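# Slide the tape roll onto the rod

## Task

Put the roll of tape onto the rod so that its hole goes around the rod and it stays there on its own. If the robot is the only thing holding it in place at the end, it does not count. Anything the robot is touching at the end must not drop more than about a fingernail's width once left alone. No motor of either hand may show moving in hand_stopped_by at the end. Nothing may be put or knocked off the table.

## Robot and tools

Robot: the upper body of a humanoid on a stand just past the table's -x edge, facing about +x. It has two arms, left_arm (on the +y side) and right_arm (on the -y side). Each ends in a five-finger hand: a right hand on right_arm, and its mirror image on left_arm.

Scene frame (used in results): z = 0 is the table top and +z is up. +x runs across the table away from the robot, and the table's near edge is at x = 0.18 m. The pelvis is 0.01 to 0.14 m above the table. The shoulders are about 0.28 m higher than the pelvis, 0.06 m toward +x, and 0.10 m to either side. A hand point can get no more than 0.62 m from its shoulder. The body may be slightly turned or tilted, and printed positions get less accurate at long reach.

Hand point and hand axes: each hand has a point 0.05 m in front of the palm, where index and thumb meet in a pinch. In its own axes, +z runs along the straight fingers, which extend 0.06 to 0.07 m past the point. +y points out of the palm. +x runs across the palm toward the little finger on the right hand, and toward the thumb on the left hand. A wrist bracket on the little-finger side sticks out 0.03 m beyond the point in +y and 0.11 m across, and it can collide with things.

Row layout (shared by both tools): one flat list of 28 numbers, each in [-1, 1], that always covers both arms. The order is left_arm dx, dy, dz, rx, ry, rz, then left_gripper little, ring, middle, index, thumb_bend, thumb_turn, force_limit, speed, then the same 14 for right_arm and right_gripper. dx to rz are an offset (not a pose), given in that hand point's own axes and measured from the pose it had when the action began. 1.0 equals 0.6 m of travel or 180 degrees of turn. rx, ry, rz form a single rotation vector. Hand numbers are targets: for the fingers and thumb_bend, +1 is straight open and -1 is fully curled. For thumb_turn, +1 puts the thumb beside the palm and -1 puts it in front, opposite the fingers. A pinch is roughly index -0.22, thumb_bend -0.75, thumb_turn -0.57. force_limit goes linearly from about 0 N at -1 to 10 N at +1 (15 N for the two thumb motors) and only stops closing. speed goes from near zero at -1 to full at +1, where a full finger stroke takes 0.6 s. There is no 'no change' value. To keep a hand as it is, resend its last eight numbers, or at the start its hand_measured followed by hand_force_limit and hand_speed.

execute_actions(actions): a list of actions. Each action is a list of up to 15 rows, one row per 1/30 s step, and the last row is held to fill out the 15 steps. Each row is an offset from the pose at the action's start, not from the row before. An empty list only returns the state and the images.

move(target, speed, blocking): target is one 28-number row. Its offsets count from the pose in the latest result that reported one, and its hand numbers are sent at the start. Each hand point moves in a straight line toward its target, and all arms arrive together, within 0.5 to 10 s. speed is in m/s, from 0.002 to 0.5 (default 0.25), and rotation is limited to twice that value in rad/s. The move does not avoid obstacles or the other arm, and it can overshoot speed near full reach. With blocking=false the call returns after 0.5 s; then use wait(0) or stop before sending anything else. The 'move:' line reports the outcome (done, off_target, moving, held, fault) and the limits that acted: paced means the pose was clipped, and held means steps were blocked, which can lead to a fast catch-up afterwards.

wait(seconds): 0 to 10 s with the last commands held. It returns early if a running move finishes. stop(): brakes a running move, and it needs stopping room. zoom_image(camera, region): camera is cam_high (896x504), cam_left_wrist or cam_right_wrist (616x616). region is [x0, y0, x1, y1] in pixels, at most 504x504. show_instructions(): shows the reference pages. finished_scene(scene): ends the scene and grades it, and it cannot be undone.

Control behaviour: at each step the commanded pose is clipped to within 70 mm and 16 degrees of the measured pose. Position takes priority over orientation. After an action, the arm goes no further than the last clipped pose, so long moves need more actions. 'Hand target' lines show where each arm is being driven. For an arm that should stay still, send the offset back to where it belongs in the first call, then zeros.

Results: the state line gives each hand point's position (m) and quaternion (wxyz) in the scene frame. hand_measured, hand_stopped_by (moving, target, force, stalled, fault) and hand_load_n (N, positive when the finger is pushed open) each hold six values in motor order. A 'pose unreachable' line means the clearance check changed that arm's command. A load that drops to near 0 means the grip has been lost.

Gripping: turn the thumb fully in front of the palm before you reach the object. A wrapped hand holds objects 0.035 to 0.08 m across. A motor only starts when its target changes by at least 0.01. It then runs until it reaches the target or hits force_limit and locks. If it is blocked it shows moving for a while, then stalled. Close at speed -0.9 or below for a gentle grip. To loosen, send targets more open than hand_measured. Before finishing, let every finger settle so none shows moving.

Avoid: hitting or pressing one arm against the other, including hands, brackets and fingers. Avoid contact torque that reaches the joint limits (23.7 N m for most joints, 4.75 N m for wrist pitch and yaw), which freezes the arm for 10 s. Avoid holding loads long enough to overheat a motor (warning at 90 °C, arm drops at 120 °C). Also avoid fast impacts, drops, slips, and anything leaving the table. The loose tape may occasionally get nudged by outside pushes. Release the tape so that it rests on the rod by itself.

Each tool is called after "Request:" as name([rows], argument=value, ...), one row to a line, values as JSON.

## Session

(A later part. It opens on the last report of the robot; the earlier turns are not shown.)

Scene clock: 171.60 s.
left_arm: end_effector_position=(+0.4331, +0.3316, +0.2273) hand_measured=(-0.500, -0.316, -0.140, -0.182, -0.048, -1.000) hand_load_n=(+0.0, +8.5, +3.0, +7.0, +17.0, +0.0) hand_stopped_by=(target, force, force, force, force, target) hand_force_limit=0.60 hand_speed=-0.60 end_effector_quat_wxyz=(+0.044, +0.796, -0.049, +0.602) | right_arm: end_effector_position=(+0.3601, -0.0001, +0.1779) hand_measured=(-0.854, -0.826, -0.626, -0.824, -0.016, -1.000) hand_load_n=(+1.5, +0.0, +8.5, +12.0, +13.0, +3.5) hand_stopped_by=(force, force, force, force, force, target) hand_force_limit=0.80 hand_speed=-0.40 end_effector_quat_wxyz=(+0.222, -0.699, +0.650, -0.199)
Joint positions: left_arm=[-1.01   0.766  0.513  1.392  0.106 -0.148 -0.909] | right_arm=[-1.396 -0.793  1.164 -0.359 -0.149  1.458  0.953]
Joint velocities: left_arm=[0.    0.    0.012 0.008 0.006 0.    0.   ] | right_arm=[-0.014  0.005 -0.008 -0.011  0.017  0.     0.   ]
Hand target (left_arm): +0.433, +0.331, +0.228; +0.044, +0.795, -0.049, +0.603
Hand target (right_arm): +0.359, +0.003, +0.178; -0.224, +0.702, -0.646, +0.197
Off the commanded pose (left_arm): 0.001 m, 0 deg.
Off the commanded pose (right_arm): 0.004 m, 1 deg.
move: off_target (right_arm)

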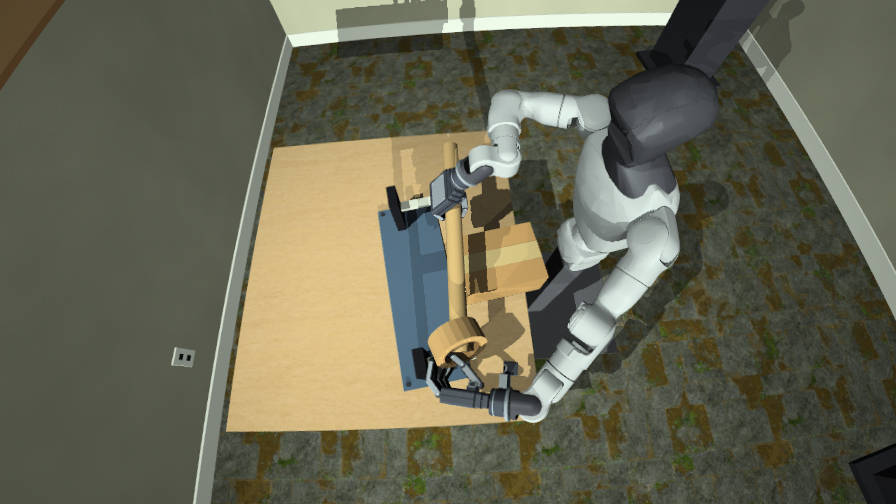

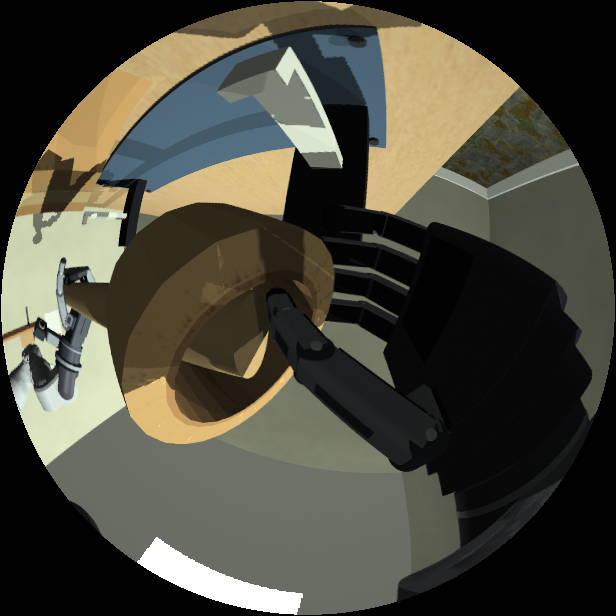

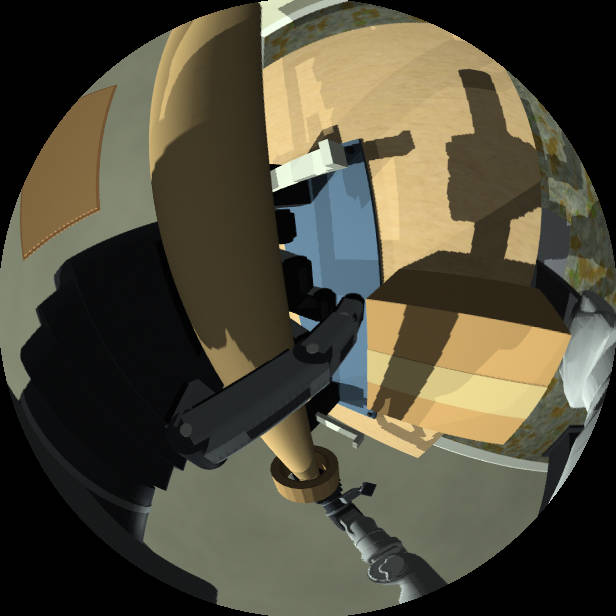

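Request:
move(target=[0,0.02,-0.012,0,0,0,-0.5,-0.5,-0.5,-0.5,-0.3,-1,0.6,-0.6,-0.025,0,0,0,-0.01,-0.005,-1,-1,-1,-1,-0.7,-1,0.8,-0.4], speed=0.02)

Scene clock: 175.50 s.
left_arm: end_effector_position=(+0.4252, +0.3375, +0.2334) hand_measured=(-0.500, -0.316, -0.140, -0.182, -0.048, -1.000) hand_load_n=(+0.0, +9.0, +3.5, +7.0, +16.5, -1.0) hand_stopped_by=(target, force, force, force, force, target) hand_force_limit=0.60 hand_speed=-0.60 end_effector_quat_wxyz=(+0.050, +0.786, -0.044, +0.614) | right_arm: end_effector_position=(+0.3596, +0.0058, +0.1748) hand_measured=(-0.854, -0.826, -0.626, -0.824, -0.016, -1.000) hand_load_n=(+7.5, +2.5, +8.0, +7.5, +14.0, +0.5) hand_stopped_by=(force, force, force, force, force, target) hand_force_limit=0.80 hand_speed=-0.40 end_effector_quat_wxyz=(+0.220, -0.702, +0.649, -0.193)
Joint positions: left_arm=[-0.986  0.787  0.51   1.392  0.049 -0.166 -0.944] | right_arm=[-1.395 -0.764  1.165 -0.329 -0.149  1.448  0.953]
Joint velocities: left_arm=[ 0.014  0.    -0.025 -0.003 -0.048  0.     0.   ] | right_arm=[-0.009  0.     0.003 -0.012  0.     0.     0.   ]
Hand target (left_arm): +0.425, +0.322, +0.229; +0.066, +0.786, -0.069, +0.610
Hand target (right_arm): +0.359, +0.015, +0.178; -0.230, +0.707, -0.641, +0.190
Off the commanded pose (left_arm): 0.017 m, 2 deg.
Off the commanded pose (right_arm): 0.010 m, 2 deg.
move: off_target (left_arm, right_arm)

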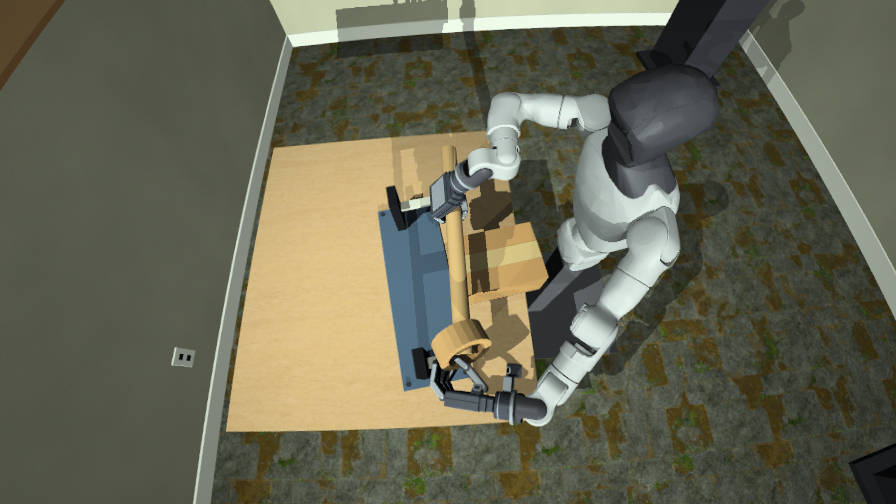

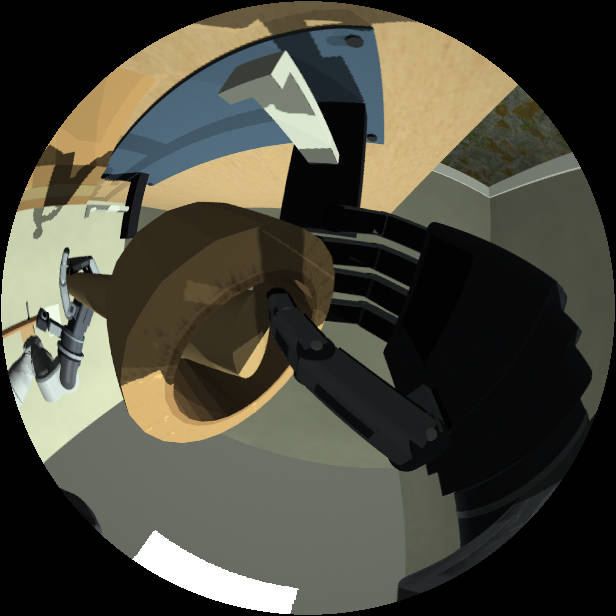

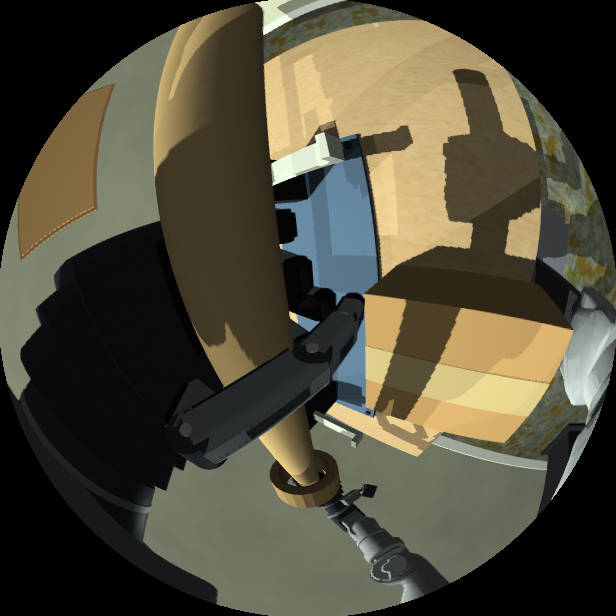

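Request:
move(target=[0,0,0.02,-0.08,0,0,-0.5,-0.5,-0.5,-0.5,-0.3,-1,0.6,-0.6,0.0,0.012,-0.01,0,0,0,-1,-1,-1,-1,-0.7,-1,0.8,-0.4], speed=0.04)

Scene clock: 184.77 s.
left_arm: end_effector_position=(+0.4340, +0.3335, +0.2276) hand_measured=(-0.500, -0.316, -0.140, -0.182, -0.048, -1.000) hand_load_n=(+0.0, +8.5, +3.0, +6.5, +17.5, +0.0) hand_stopped_by=(target, force, force, force, force, target) hand_force_limit=0.60 hand_speed=-0.60 end_effector_quat_wxyz=(+0.055, +0.811, -0.040, +0.582) | right_arm: end_effector_position=(+0.3539, +0.0016, +0.1757) hand_measured=(-0.854, -0.826, -0.626, -0.824, -0.016, -1.000) hand_load_n=(+2.0, +0.0, +8.5, +11.5, +13.0, +3.5) hand_stopped_by=(force, force, force, force, force, target) hand_force_limit=0.80 hand_speed=-0.40 end_effector_quat_wxyz=(+0.219, -0.694, +0.657, -0.198)
Joint positions: left_arm=[-1.042  0.783  0.509  1.391  0.136 -0.059 -0.923] | right_arm=[-1.394 -0.776  1.172 -0.39  -0.149  1.522  0.949]
Joint velocities: left_arm=[ 0.014  0.008 -0.003  0.005 -0.009  0.     0.   ] | right_arm=[-0.002  0.003 -0.011 -0.002  0.002  0.    -0.001]
Hand target (left_arm): +0.436, +0.334, +0.230; +0.053, +0.809, -0.037, +0.584
Hand target (right_arm): +0.350, +0.005, +0.175; -0.220, +0.702, -0.649, +0.193
Off the commanded pose (left_arm): 0.005 m, 15 deg.
Off the commanded pose (right_arm): 0.005 m, 1 deg.
move: off_target (left_arm, right_arm)

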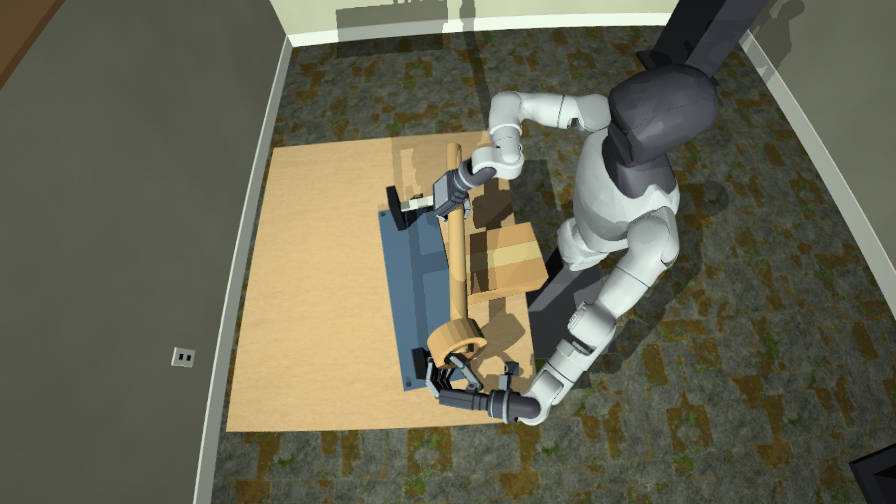

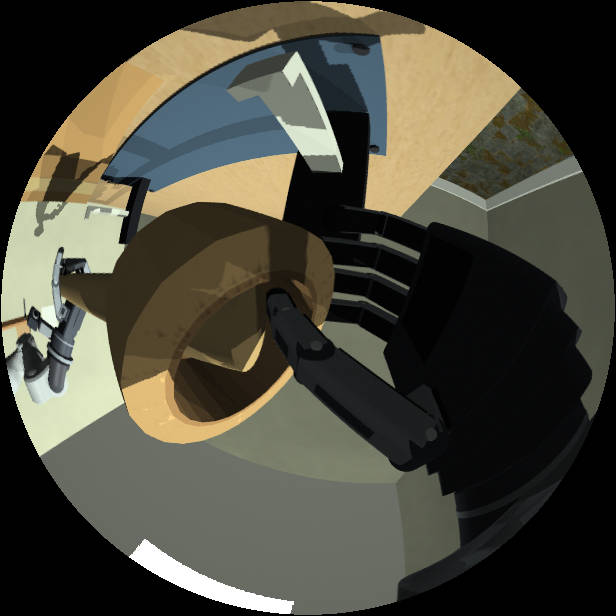

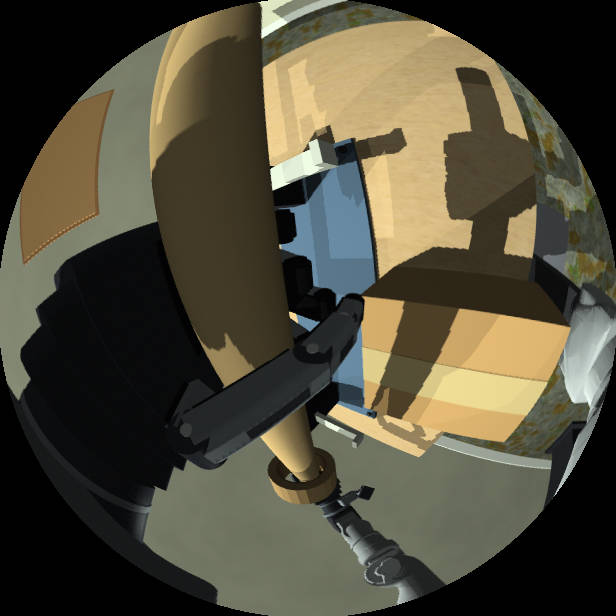

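Request:
move(target=[0,0,0,0,0,0,-0.5,-0.5,-0.5,-0.5,-0.3,-1,0.6,-0.6,0.01,-0.04,0.03,0,-0.033,-0.036,-1,-1,-1,-1,-0.7,-1,0.8,-0.4], speed=0.04)

Request:
move(target=[0,0,0,0,0,0,-0.5,-0.5,-0.5,-0.5,-0.3,-1,0.6,-0.6,-0.04,0,0,0,0,0,-1,-1,-1,-1,-0.7,-1,0.8,-0.4], speed=0.03)

Scene clock: 193.53 s.
left_arm: end_effector_position=(+0.4334, +0.3325, +0.2273) hand_measured=(-0.500, -0.316, -0.140, -0.182, -0.048, -1.000) hand_load_n=(+0.0, +8.0, +3.0, +6.5, +17.5, +0.0) hand_stopped_by=(target, force, force, force, force, target) hand_force_limit=0.60 hand_speed=-0.60 end_effector_quat_wxyz=(+0.058, +0.811, -0.042, +0.581) | right_arm: end_effector_position=(+0.3888, -0.0078, +0.1777) hand_measured=(-0.854, -0.826, -0.626, -0.824, -0.016, -1.000) hand_load_n=(+1.0, +0.0, +8.5, +12.0, +13.0, +4.0) hand_stopped_by=(force, force, force, force, force, target) hand_force_limit=0.80 hand_speed=-0.40 end_effector_quat_wxyz=(-0.243, +0.731, -0.611, +0.184)
Joint positions: left_arm=[-1.041  0.783  0.51   1.391  0.137 -0.059 -0.929] | right_arm=[-1.337 -0.852  1.081 -0.158 -0.149  1.065  0.942]
Joint velocities: left_arm=[-0.011  0.006 -0.009 -0.002  0.008  0.     0.   ] | right_arm=[ 0.014 -0.005 -0.008  0.015 -0.011 -0.006  0.   ]
Hand target (left_arm): +0.434, +0.333, +0.228; +0.055, +0.811, -0.040, +0.582
Hand target (right_arm): +0.384, -0.003, +0.177; -0.243, +0.738, -0.605, +0.174
Off the commanded pose (left_arm): 0.001 m, 0 deg.
Off the commanded pose (right_arm): 0.008 m, 2 deg.
move: off_target (right_arm)

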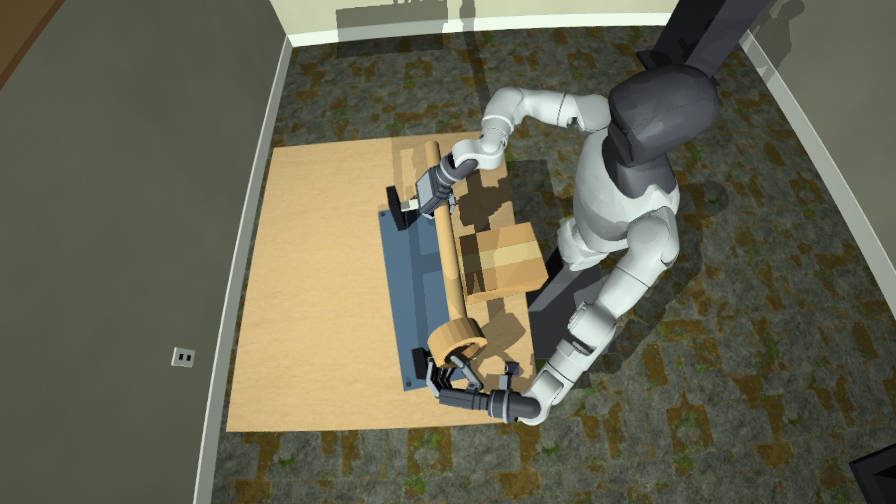

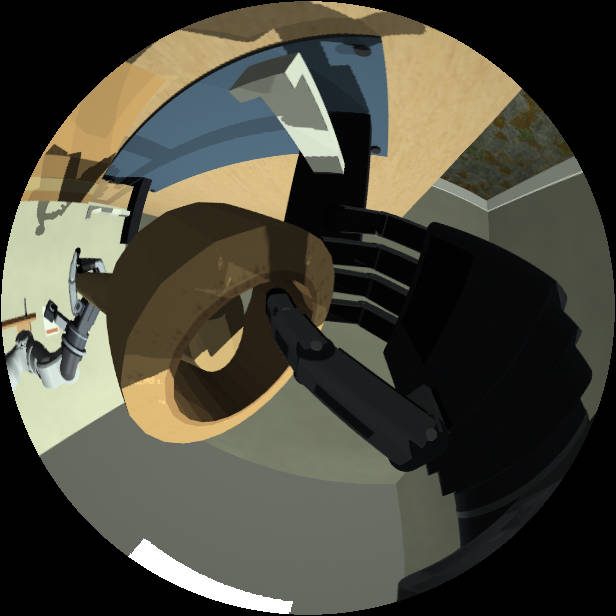

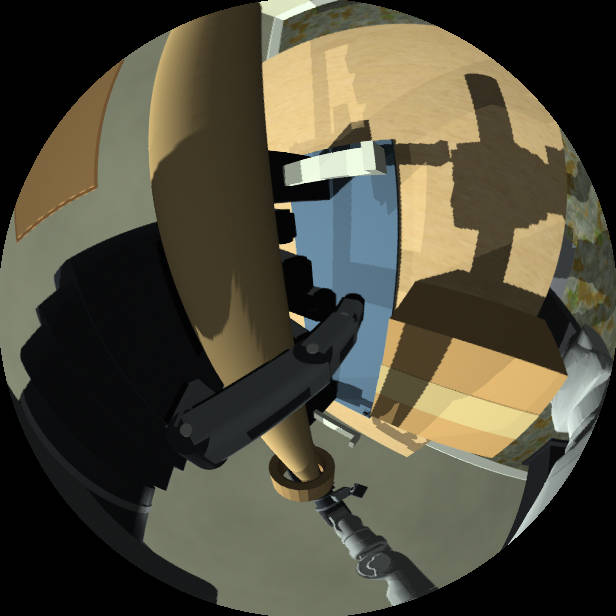

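Scene clock: 194.60 s.
left_arm: end_effector_position=(+0.4325, +0.3372, +0.2275) hand_measured=(-0.500, -0.316, -0.140, -0.182, -0.048, -1.000) hand_load_n=(+0.0, +9.0, +3.0, +7.0, +17.0, -0.5) hand_stopped_by=(target, force, force, force, force, target) hand_force_limit=0.60 hand_speed=-0.60 end_effector_quat_wxyz=(+0.052, +0.812, -0.038, +0.580) | right_arm: end_effector_position=(+0.3856, +0.0112, +0.1759) hand_measured=(-0.854, -0.826, -0.626, -0.824, -0.016, -1.000) hand_load_n=(+3.5, +1.0, +8.5, +10.5, +13.5, +2.5) hand_stopped_by=(force, force, force, force, force, target) hand_force_limit=0.80 hand_speed=-0.40 end_effector_quat_wxyz=(-0.238, +0.728, -0.616, +0.185)
Joint positions: left_arm=[-1.039  0.791  0.511  1.391  0.135 -0.056 -0.923] | right_arm=[-1.388 -0.761  1.125 -0.128 -0.15   1.152  0.942]
Joint velocities: left_arm=[ 0.002  0.002 -0.006  0.     0.009  0.002  0.   ] | right_arm=[-0.005  0.006  0.009 -0.005  0.002  0.     0.   ]
Hand target (left_arm): +0.433, +0.333, +0.227; +0.058, +0.811, -0.042, +0.581
Hand target (right_arm): +0.385, +0.016, +0.177; -0.241, +0.731, -0.611, +0.183
Off the commanded pose (left_arm): 0.005 m, 1 deg.
Off the commanded pose (right_arm): 0.005 m, 1 deg.
move: off_target (left_arm, right_arm)

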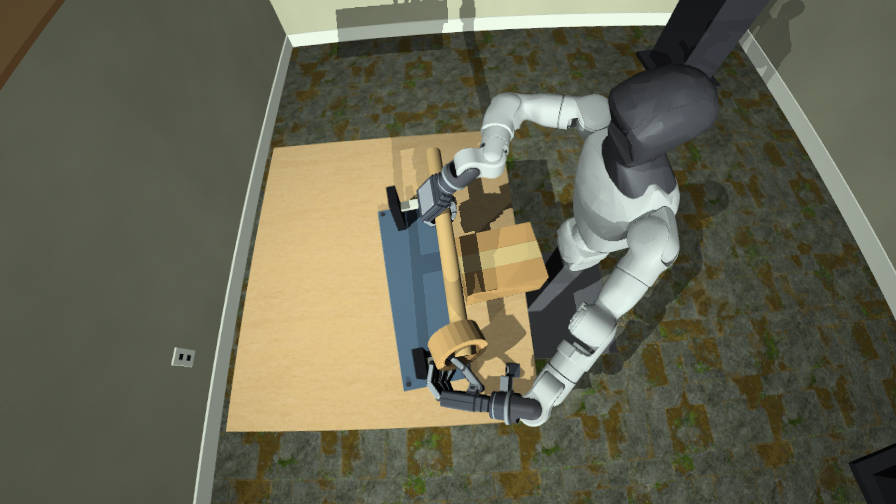

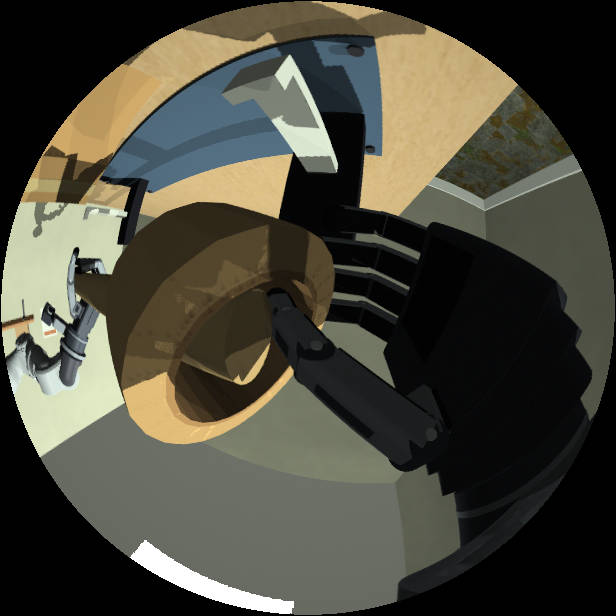

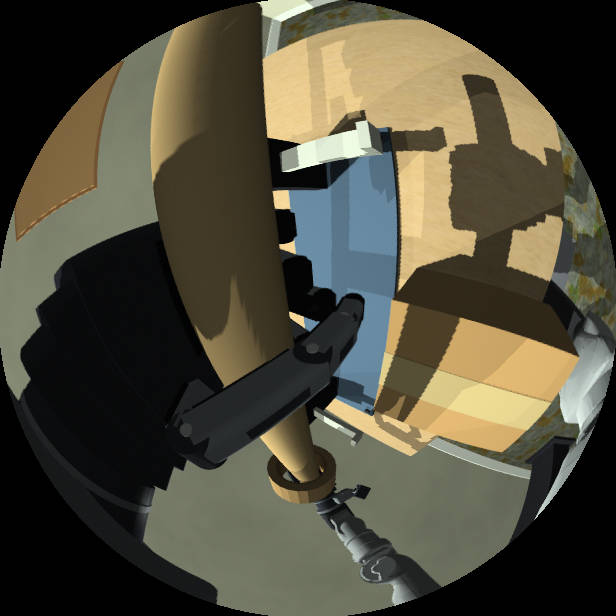

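Request:
move(target=[0,0,0,0,0,0,-0.5,-0.5,-0.5,-0.5,-0.3,-1,0.6,-0.6,-0.005,0.0,-0.03,0,-0.012,0.004,-1,-1,-1,-1,-0.7,-1,0.8,-0.4], speed=0.03)

Request:
move(target=[0,0,0,0,0,0,-0.5,-0.5,-0.5,-0.5,-0.3,-1,0.6,-0.6,-0.04,0,0,0,0,0,-1,-1,-1,-1,-0.7,-1,0.8,-0.4], speed=0.03)

Scene clock: 200.33 s.
left_arm: end_effector_position=(+0.4312, +0.3368, +0.2257) hand_measured=(-0.500, -0.316, -0.140, -0.182, -0.048, -1.000) hand_load_n=(+0.0, +8.0, +3.5, +8.5, +16.5, +1.0) hand_stopped_by=(target, force, force, force, force, target) hand_force_limit=0.60 hand_speed=-0.60 end_effector_quat_wxyz=(+0.055, +0.813, -0.037, +0.579) | right_arm: end_effector_position=(+0.3774, +0.0060, +0.1868) hand_measured=(-0.854, -0.826, -0.626, -0.824, -0.016, -1.000) hand_load_n=(+0.0, +0.0, +8.5, +16.0, +13.0, +4.5) hand_stopped_by=(force, force, force, force, force, target) hand_force_limit=0.80 hand_speed=-0.40 end_effector_quat_wxyz=(-0.244, +0.724, -0.620, +0.179)
Joint positions: left_arm=[-1.034  0.791  0.509  1.391  0.132 -0.055 -0.928] | right_arm=[-1.382 -0.819  1.094 -0.229 -0.146  1.2    0.971]
Joint velocities: left_arm=[-0.014 -0.012 -0.014 -0.006  0.003  0.     0.   ] | right_arm=[-0.008  0.005 -0.015  0.003  0.     0.001  0.003]
Hand target (left_arm): +0.432, +0.337, +0.228; +0.052, +0.812, -0.038, +0.580
Hand target (right_arm): +0.374, +0.012, +0.191; -0.250, +0.729, -0.614, +0.171
Off the commanded pose (left_arm): 0.002 m, 0 deg.
Off the commanded pose (right_arm): 0.008 m, 1 deg.
move: off_target (right_arm)

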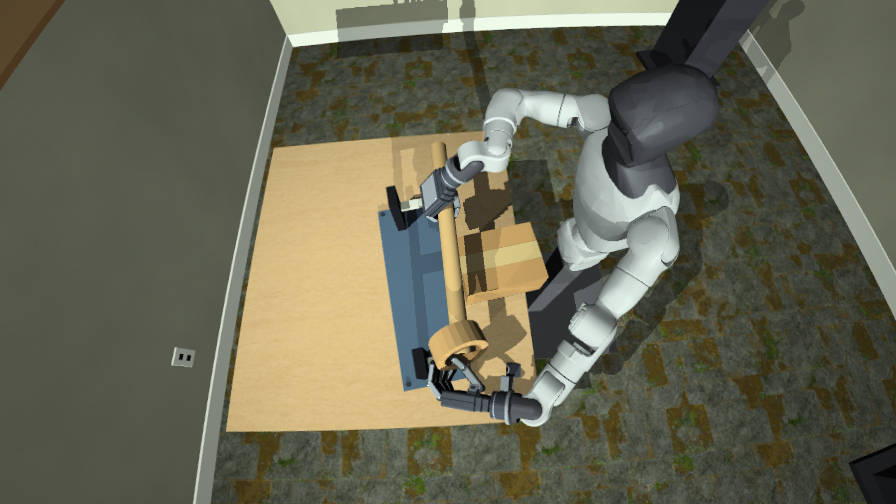

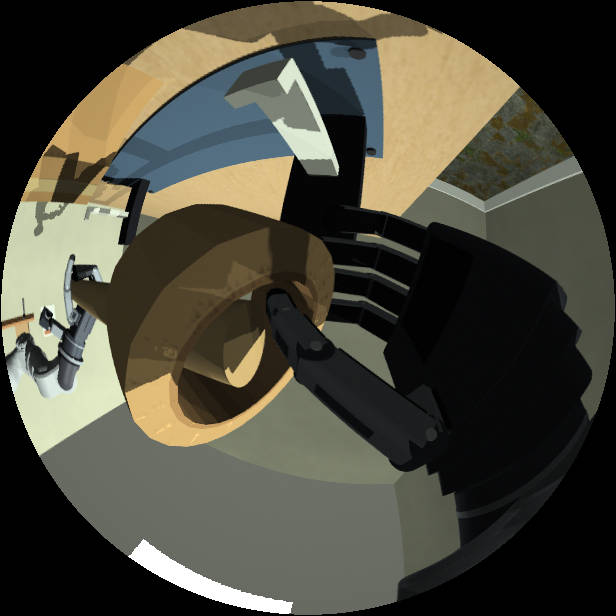

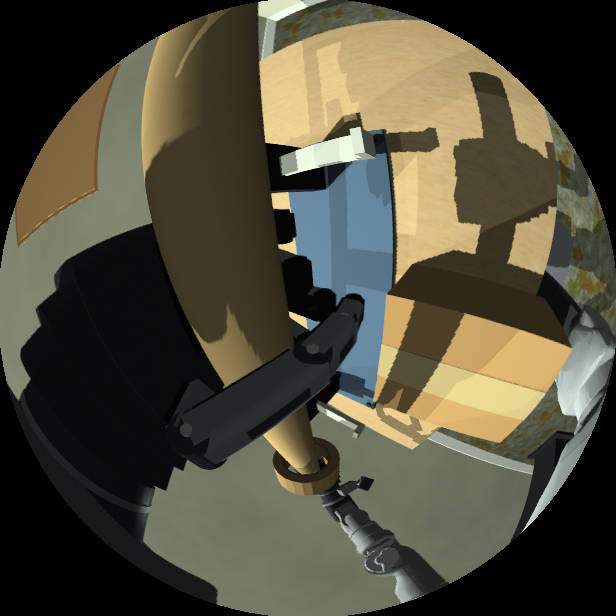

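Scene clock: 201.40 s.
left_arm: end_effector_position=(+0.4291, +0.3490, +0.2269) hand_measured=(-0.500, -0.316, -0.140, -0.182, -0.048, -1.000) hand_load_n=(+0.0, +10.5, +3.5, +8.0, +15.0, -0.5) hand_stopped_by=(target, force, force, force, force, target) hand_force_limit=0.60 hand_speed=-0.60 end_effector_quat_wxyz=(+0.040, +0.815, -0.026, +0.578) | right_arm: end_effector_position=(+0.3758, +0.0184, +0.1827) hand_measured=(-0.854, -0.826, -0.626, -0.824, -0.016, -1.000) hand_load_n=(+1.0, +0.0, +8.5, +11.5, +13.5, +1.0) hand_stopped_by=(force, force, force, force, force, target) hand_force_limit=0.80 hand_speed=-0.40 end_effector_quat_wxyz=(-0.232, +0.717, -0.631, +0.184)
Joint positions: left_arm=[-1.029  0.811  0.513  1.392  0.129 -0.049 -0.911] | right_arm=[-1.429 -0.732  1.141 -0.181 -0.146  1.284  0.973]
Joint velocities: left_arm=[-0.003 -0.015 -0.002  0.     0.     0.001  0.   ] | right_arm=[-0.003  0.    -0.006  0.     0.003  0.     0.   ]
Hand target (left_arm): +0.431, +0.337, +0.226; +0.055, +0.813, -0.037, +0.579
Hand target (right_arm): +0.373, +0.029, +0.187; -0.242, +0.725, -0.620, +0.179
Off the commanded pose (left_arm): 0.012 m, 2 deg.
Off the commanded pose (right_arm): 0.013 m, 2 deg.
move: off_target (left_arm, right_arm)

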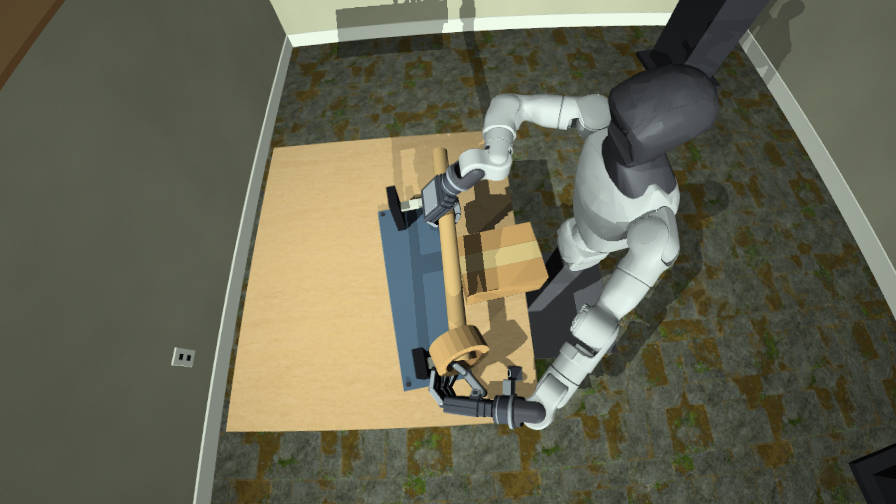

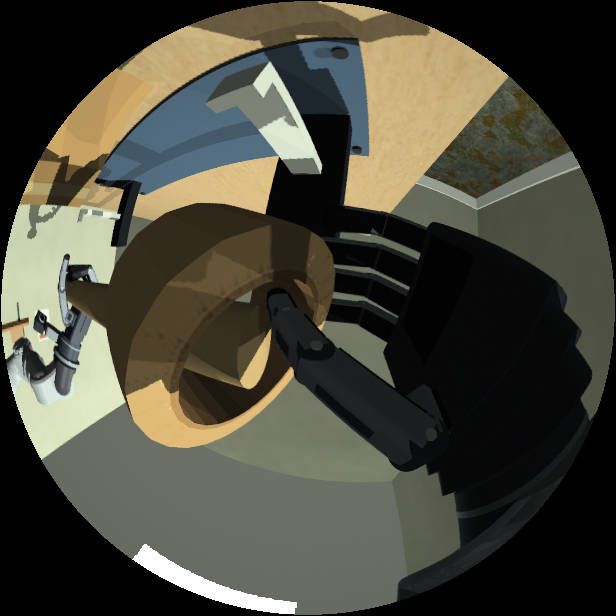

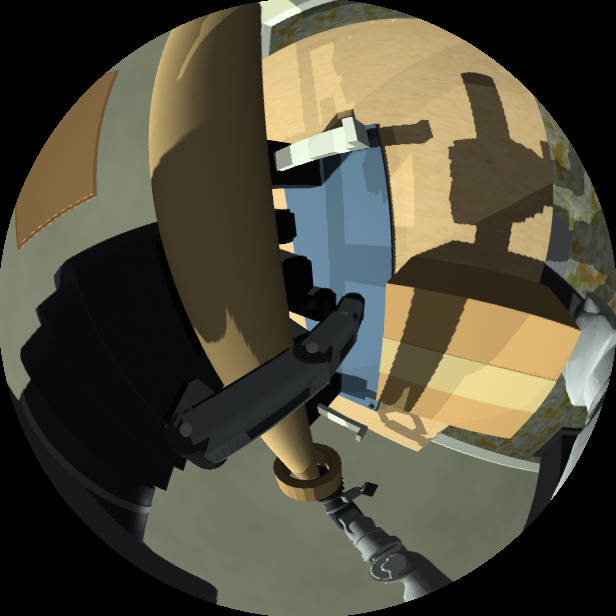

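Request:
move(target=[-0.015,0.005,0,0,0,0,0.2,0.2,0.2,0.2,-0.3,-1,0.6,-0.8,0,0,0,0,0,0,-1,-1,-1,-1,-0.7,-1,0.8,-0.4], speed=0.02)

Scene clock: 207.60 s.
left_arm: end_effector_position=(+0.4251, +0.3482, +0.2174) hand_measured=(+0.200, +0.200, +0.200, +0.200, -0.060, -1.000) hand_load_n=(+0.0, +0.0, +0.0, +0.0, -1.0, -0.5) hand_stopped_by=(target, target, target, target, force, target) hand_force_limit=0.60 hand_speed=-0.80 end_effector_quat_wxyz=(+0.039, +0.816, -0.026, +0.576) | right_arm: end_effector_position=(+0.3732, +0.0159, +0.1780) hand_measured=(-0.854, -0.826, -0.626, -0.824, -0.016, -1.000) hand_load_n=(+0.0, +0.0, +8.5, +14.0, +13.0, +3.0) hand_stopped_by=(force, force, force, force, force, target) hand_force_limit=0.80 hand_speed=-0.40 end_effector_quat_wxyz=(-0.224, +0.719, -0.632, +0.183)
Joint positions: left_arm=[-0.999  0.801  0.516  1.392  0.122 -0.076 -0.907] | right_arm=[-1.422 -0.732  1.152 -0.18  -0.146  1.283  0.976]
Joint velocities: left_arm=[ 0.012 -0.005 -0.014 -0.006 -0.008  0.     0.   ] | right_arm=[ 0.011  0.002 -0.005  0.008 -0.011  0.     0.   ]
Hand target (left_arm): +0.426, +0.347, +0.218; +0.041, +0.814, -0.027, +0.578
Hand target (right_arm): +0.376, +0.018, +0.183; -0.232, +0.717, -0.631, +0.184
Off the commanded pose (left_arm): 0.003 m, 0 deg.
Off the commanded pose (right_arm): 0.006 m, 1 deg.
move: off_target (right_arm)

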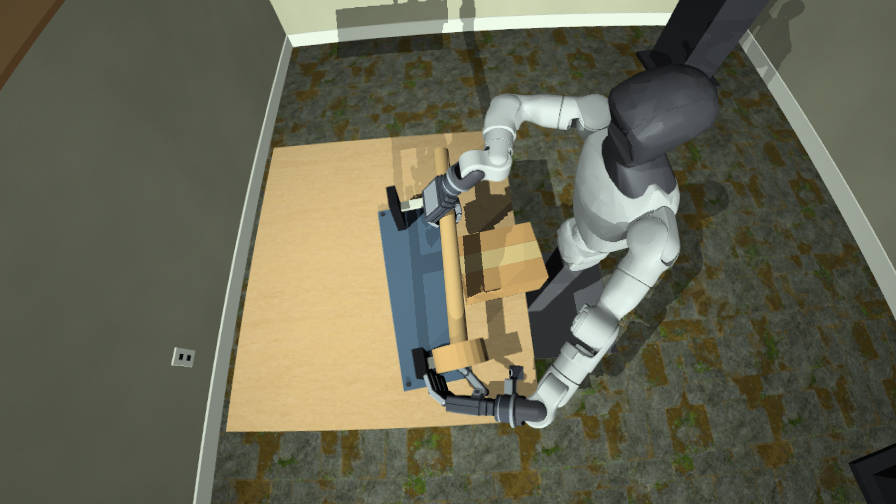

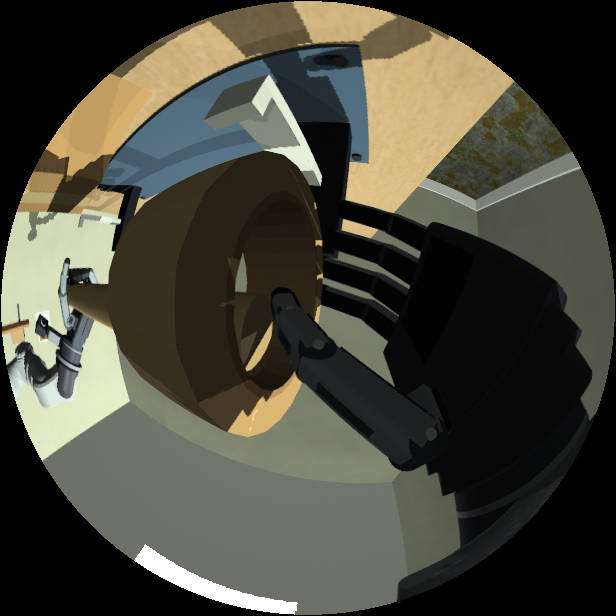

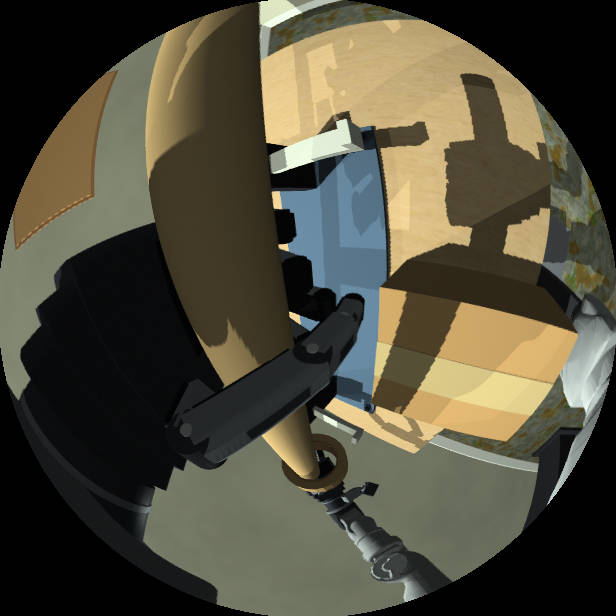

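Request:
move(target=[0,0.0,0.01,0,0,0,0.2,0.2,0.2,0.2,-0.45,-1,0.6,-0.8,-0.04,-0.005,-0.008,0,0,0,-1,-1,-1,-1,-0.7,-1,0.8,-0.4], speed=0.02)

Request:
zoom_image(camera="cam_high", region=[400,310,540,430])

Scene clock: 213.90 s.
left_arm: end_effector_position=(+0.4283, +0.3541, +0.2149) hand_measured=(+0.200, +0.200, +0.200, +0.200, -0.450, -1.000) hand_load_n=(+0.0, +1.0, +0.0, +0.0, +0.5, -0.5) hand_stopped_by=(target, target, target, target, target, target) hand_force_limit=0.60 hand_speed=-0.80 end_effector_quat_wxyz=(+0.025, +0.818, -0.015, +0.574) | right_arm: end_effector_position=(+0.3699, +0.0287, +0.1755) hand_measured=(-0.854, -0.826, -0.626, -0.824, -0.016, -1.000) hand_load_n=(+0.0, +0.0, +8.5, +17.0, +13.0, +4.0) hand_stopped_by=(force, force, force, force, force, target) hand_force_limit=0.80 hand_speed=-0.40 end_effector_quat_wxyz=(-0.207, +0.716, -0.640, +0.188)
Joint positions: left_arm=[-1.001  0.798  0.516  1.392  0.127 -0.069 -0.867] | right_arm=[-1.479 -0.64   1.2   -0.115 -0.146  1.352  0.999]
Joint velocities: left_arm=[ 0.002  0.     0.006 -0.008 -0.008  0.     0.   ] | right_arm=[ 0.002  0.    -0.012 -0.008  0.009  0.     0.   ]
Hand target (left_arm): +0.430, +0.347, +0.215; +0.033, +0.818, -0.021, +0.574
Hand target (right_arm): +0.370, +0.039, +0.183; -0.222, +0.720, -0.631, +0.183
Off the commanded pose (left_arm): 0.007 m, 2 deg.
Off the commanded pose (right_arm): 0.014 m, 2 deg.
move: off_target (left_arm, right_arm)

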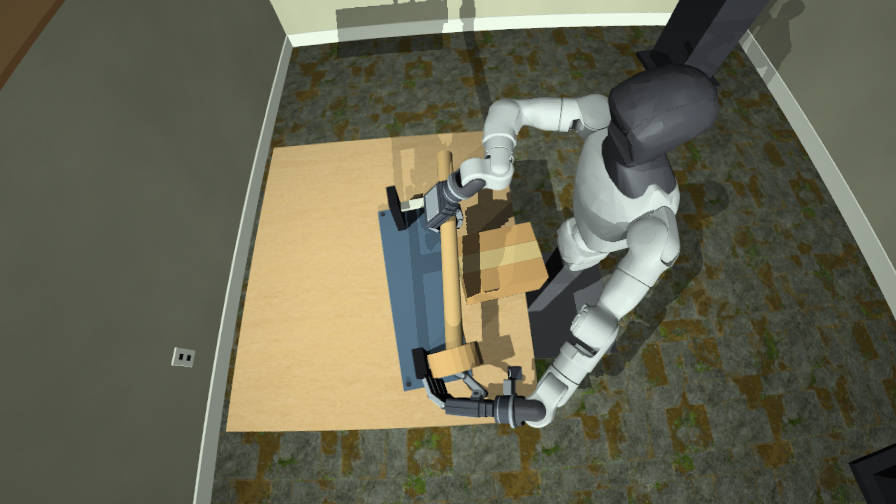

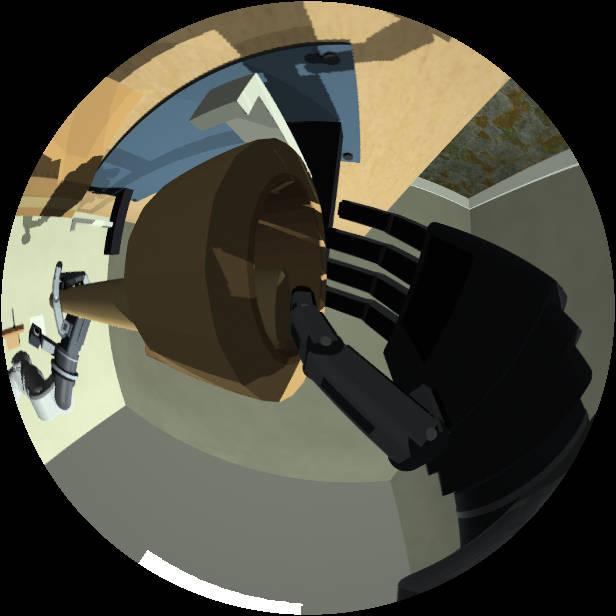

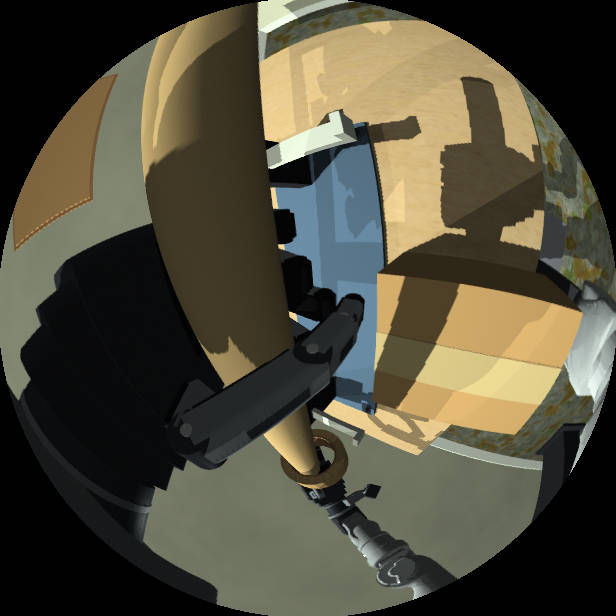

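Region (400, 310, 540, 430) of cam_high's 896x504 image, scaled by 3.600, with more detail than that image has; it fills the top 432 rows of this view, and the rest is white.

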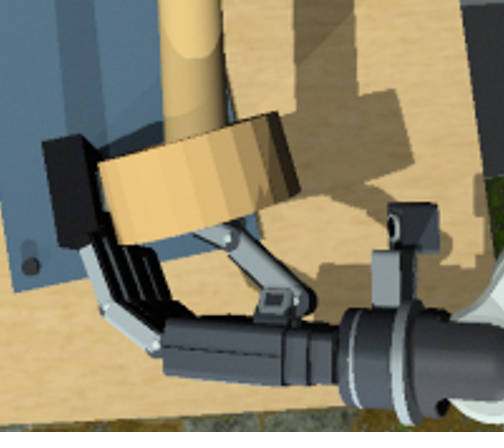

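Request:
move(target=[0,-0.008,0,0,0,0,0.2,0.2,0.2,0.2,-0.45,-1,0.6,-0.8,0,-0.03,-0.04,0,-0.01,0.015,-1,-1,-1,-1,-0.7,-1,0.8,-0.4], speed=0.025)

Request:
zoom_image(camera="cam_high", region=[400,310,540,430])

Scene clock: 220.63 s.
left_arm: end_effector_position=(+0.4281, +0.3573, +0.2140) hand_measured=(+0.200, +0.200, +0.200, +0.200, -0.450, -1.000) hand_load_n=(+0.0, +0.0, +0.0, +0.0, +0.0, +0.0) hand_stopped_by=(target, target, target, target, target, target) hand_force_limit=0.60 hand_speed=-0.80 end_effector_quat_wxyz=(+0.021, +0.820, -0.010, +0.572) | right_arm: end_effector_position=(+0.3680, +0.0256, +0.1981) hand_measured=(-0.854, -0.826, -0.626, -0.824, -0.016, -1.000) hand_load_n=(+0.0, +0.0, +8.5, +16.5, +13.0, +4.0) hand_stopped_by=(force, force, force, force, force, target) hand_force_limit=0.80 hand_speed=-0.40 end_effector_quat_wxyz=(-0.209, +0.709, -0.651, +0.174)
Joint positions: left_arm=[-1.     0.801  0.516  1.392  0.127 -0.062 -0.858] | right_arm=[-1.525 -0.697  1.164 -0.149 -0.138  1.362  1.082]
Joint velocities: left_arm=[-0.008 -0.005  0.009 -0.002 -0.002  0.     0.   ] | right_arm=[0.006 0.014 0.009 0.005 0.002 0.    0.009]
Hand target (left_arm): +0.428, +0.359, +0.215; +0.018, +0.820, -0.009, +0.572
Hand target (right_arm): +0.371, +0.029, +0.206; -0.221, +0.705, -0.651, +0.174
Off the commanded pose (left_arm): 0.002 m, 1 deg.
Off the commanded pose (right_arm): 0.009 m, 2 deg.
move: off_target (right_arm)

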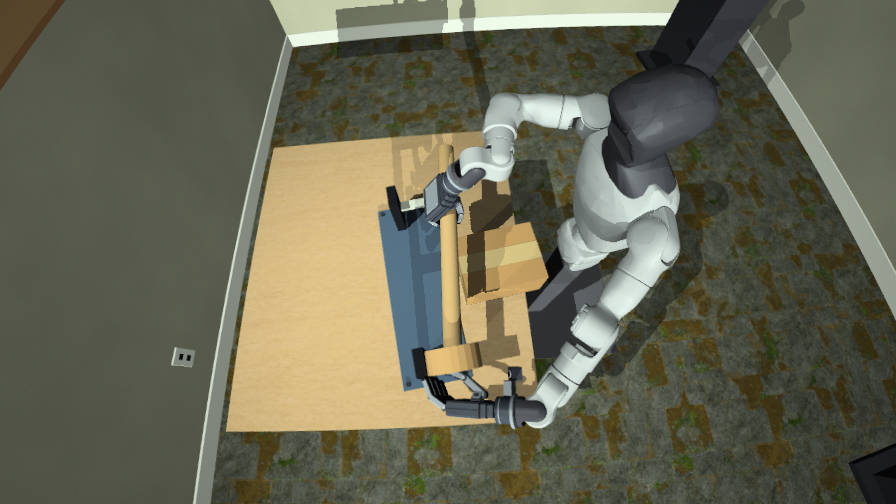

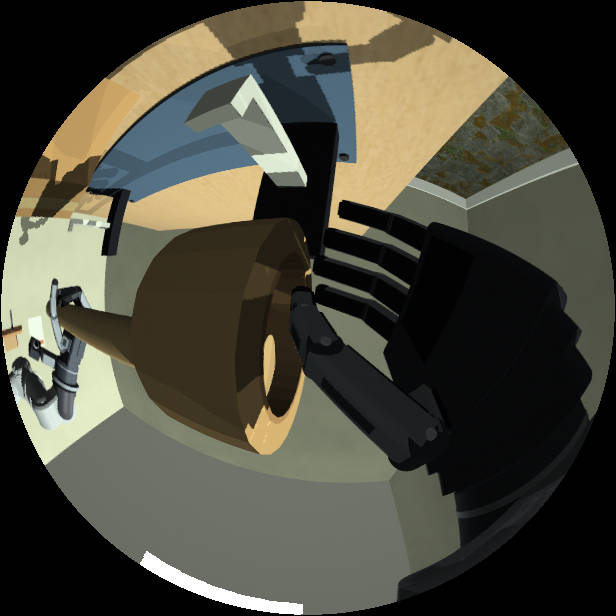

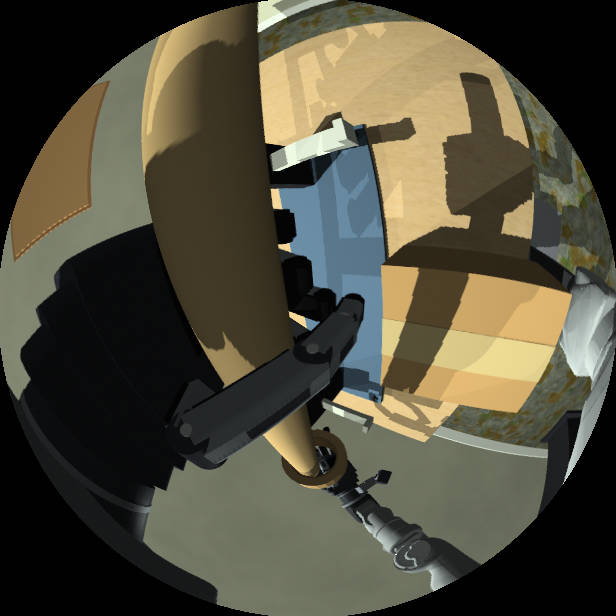

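Region (400, 310, 540, 430) of cam_high's 896x504 image, scaled by 3.600, with more detail than that image has; it fills the top 432 rows of this view, and the rest is white.

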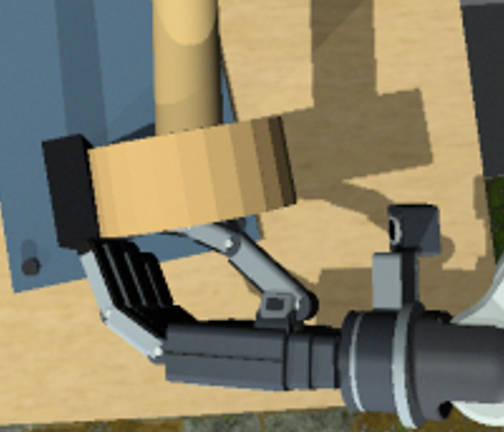

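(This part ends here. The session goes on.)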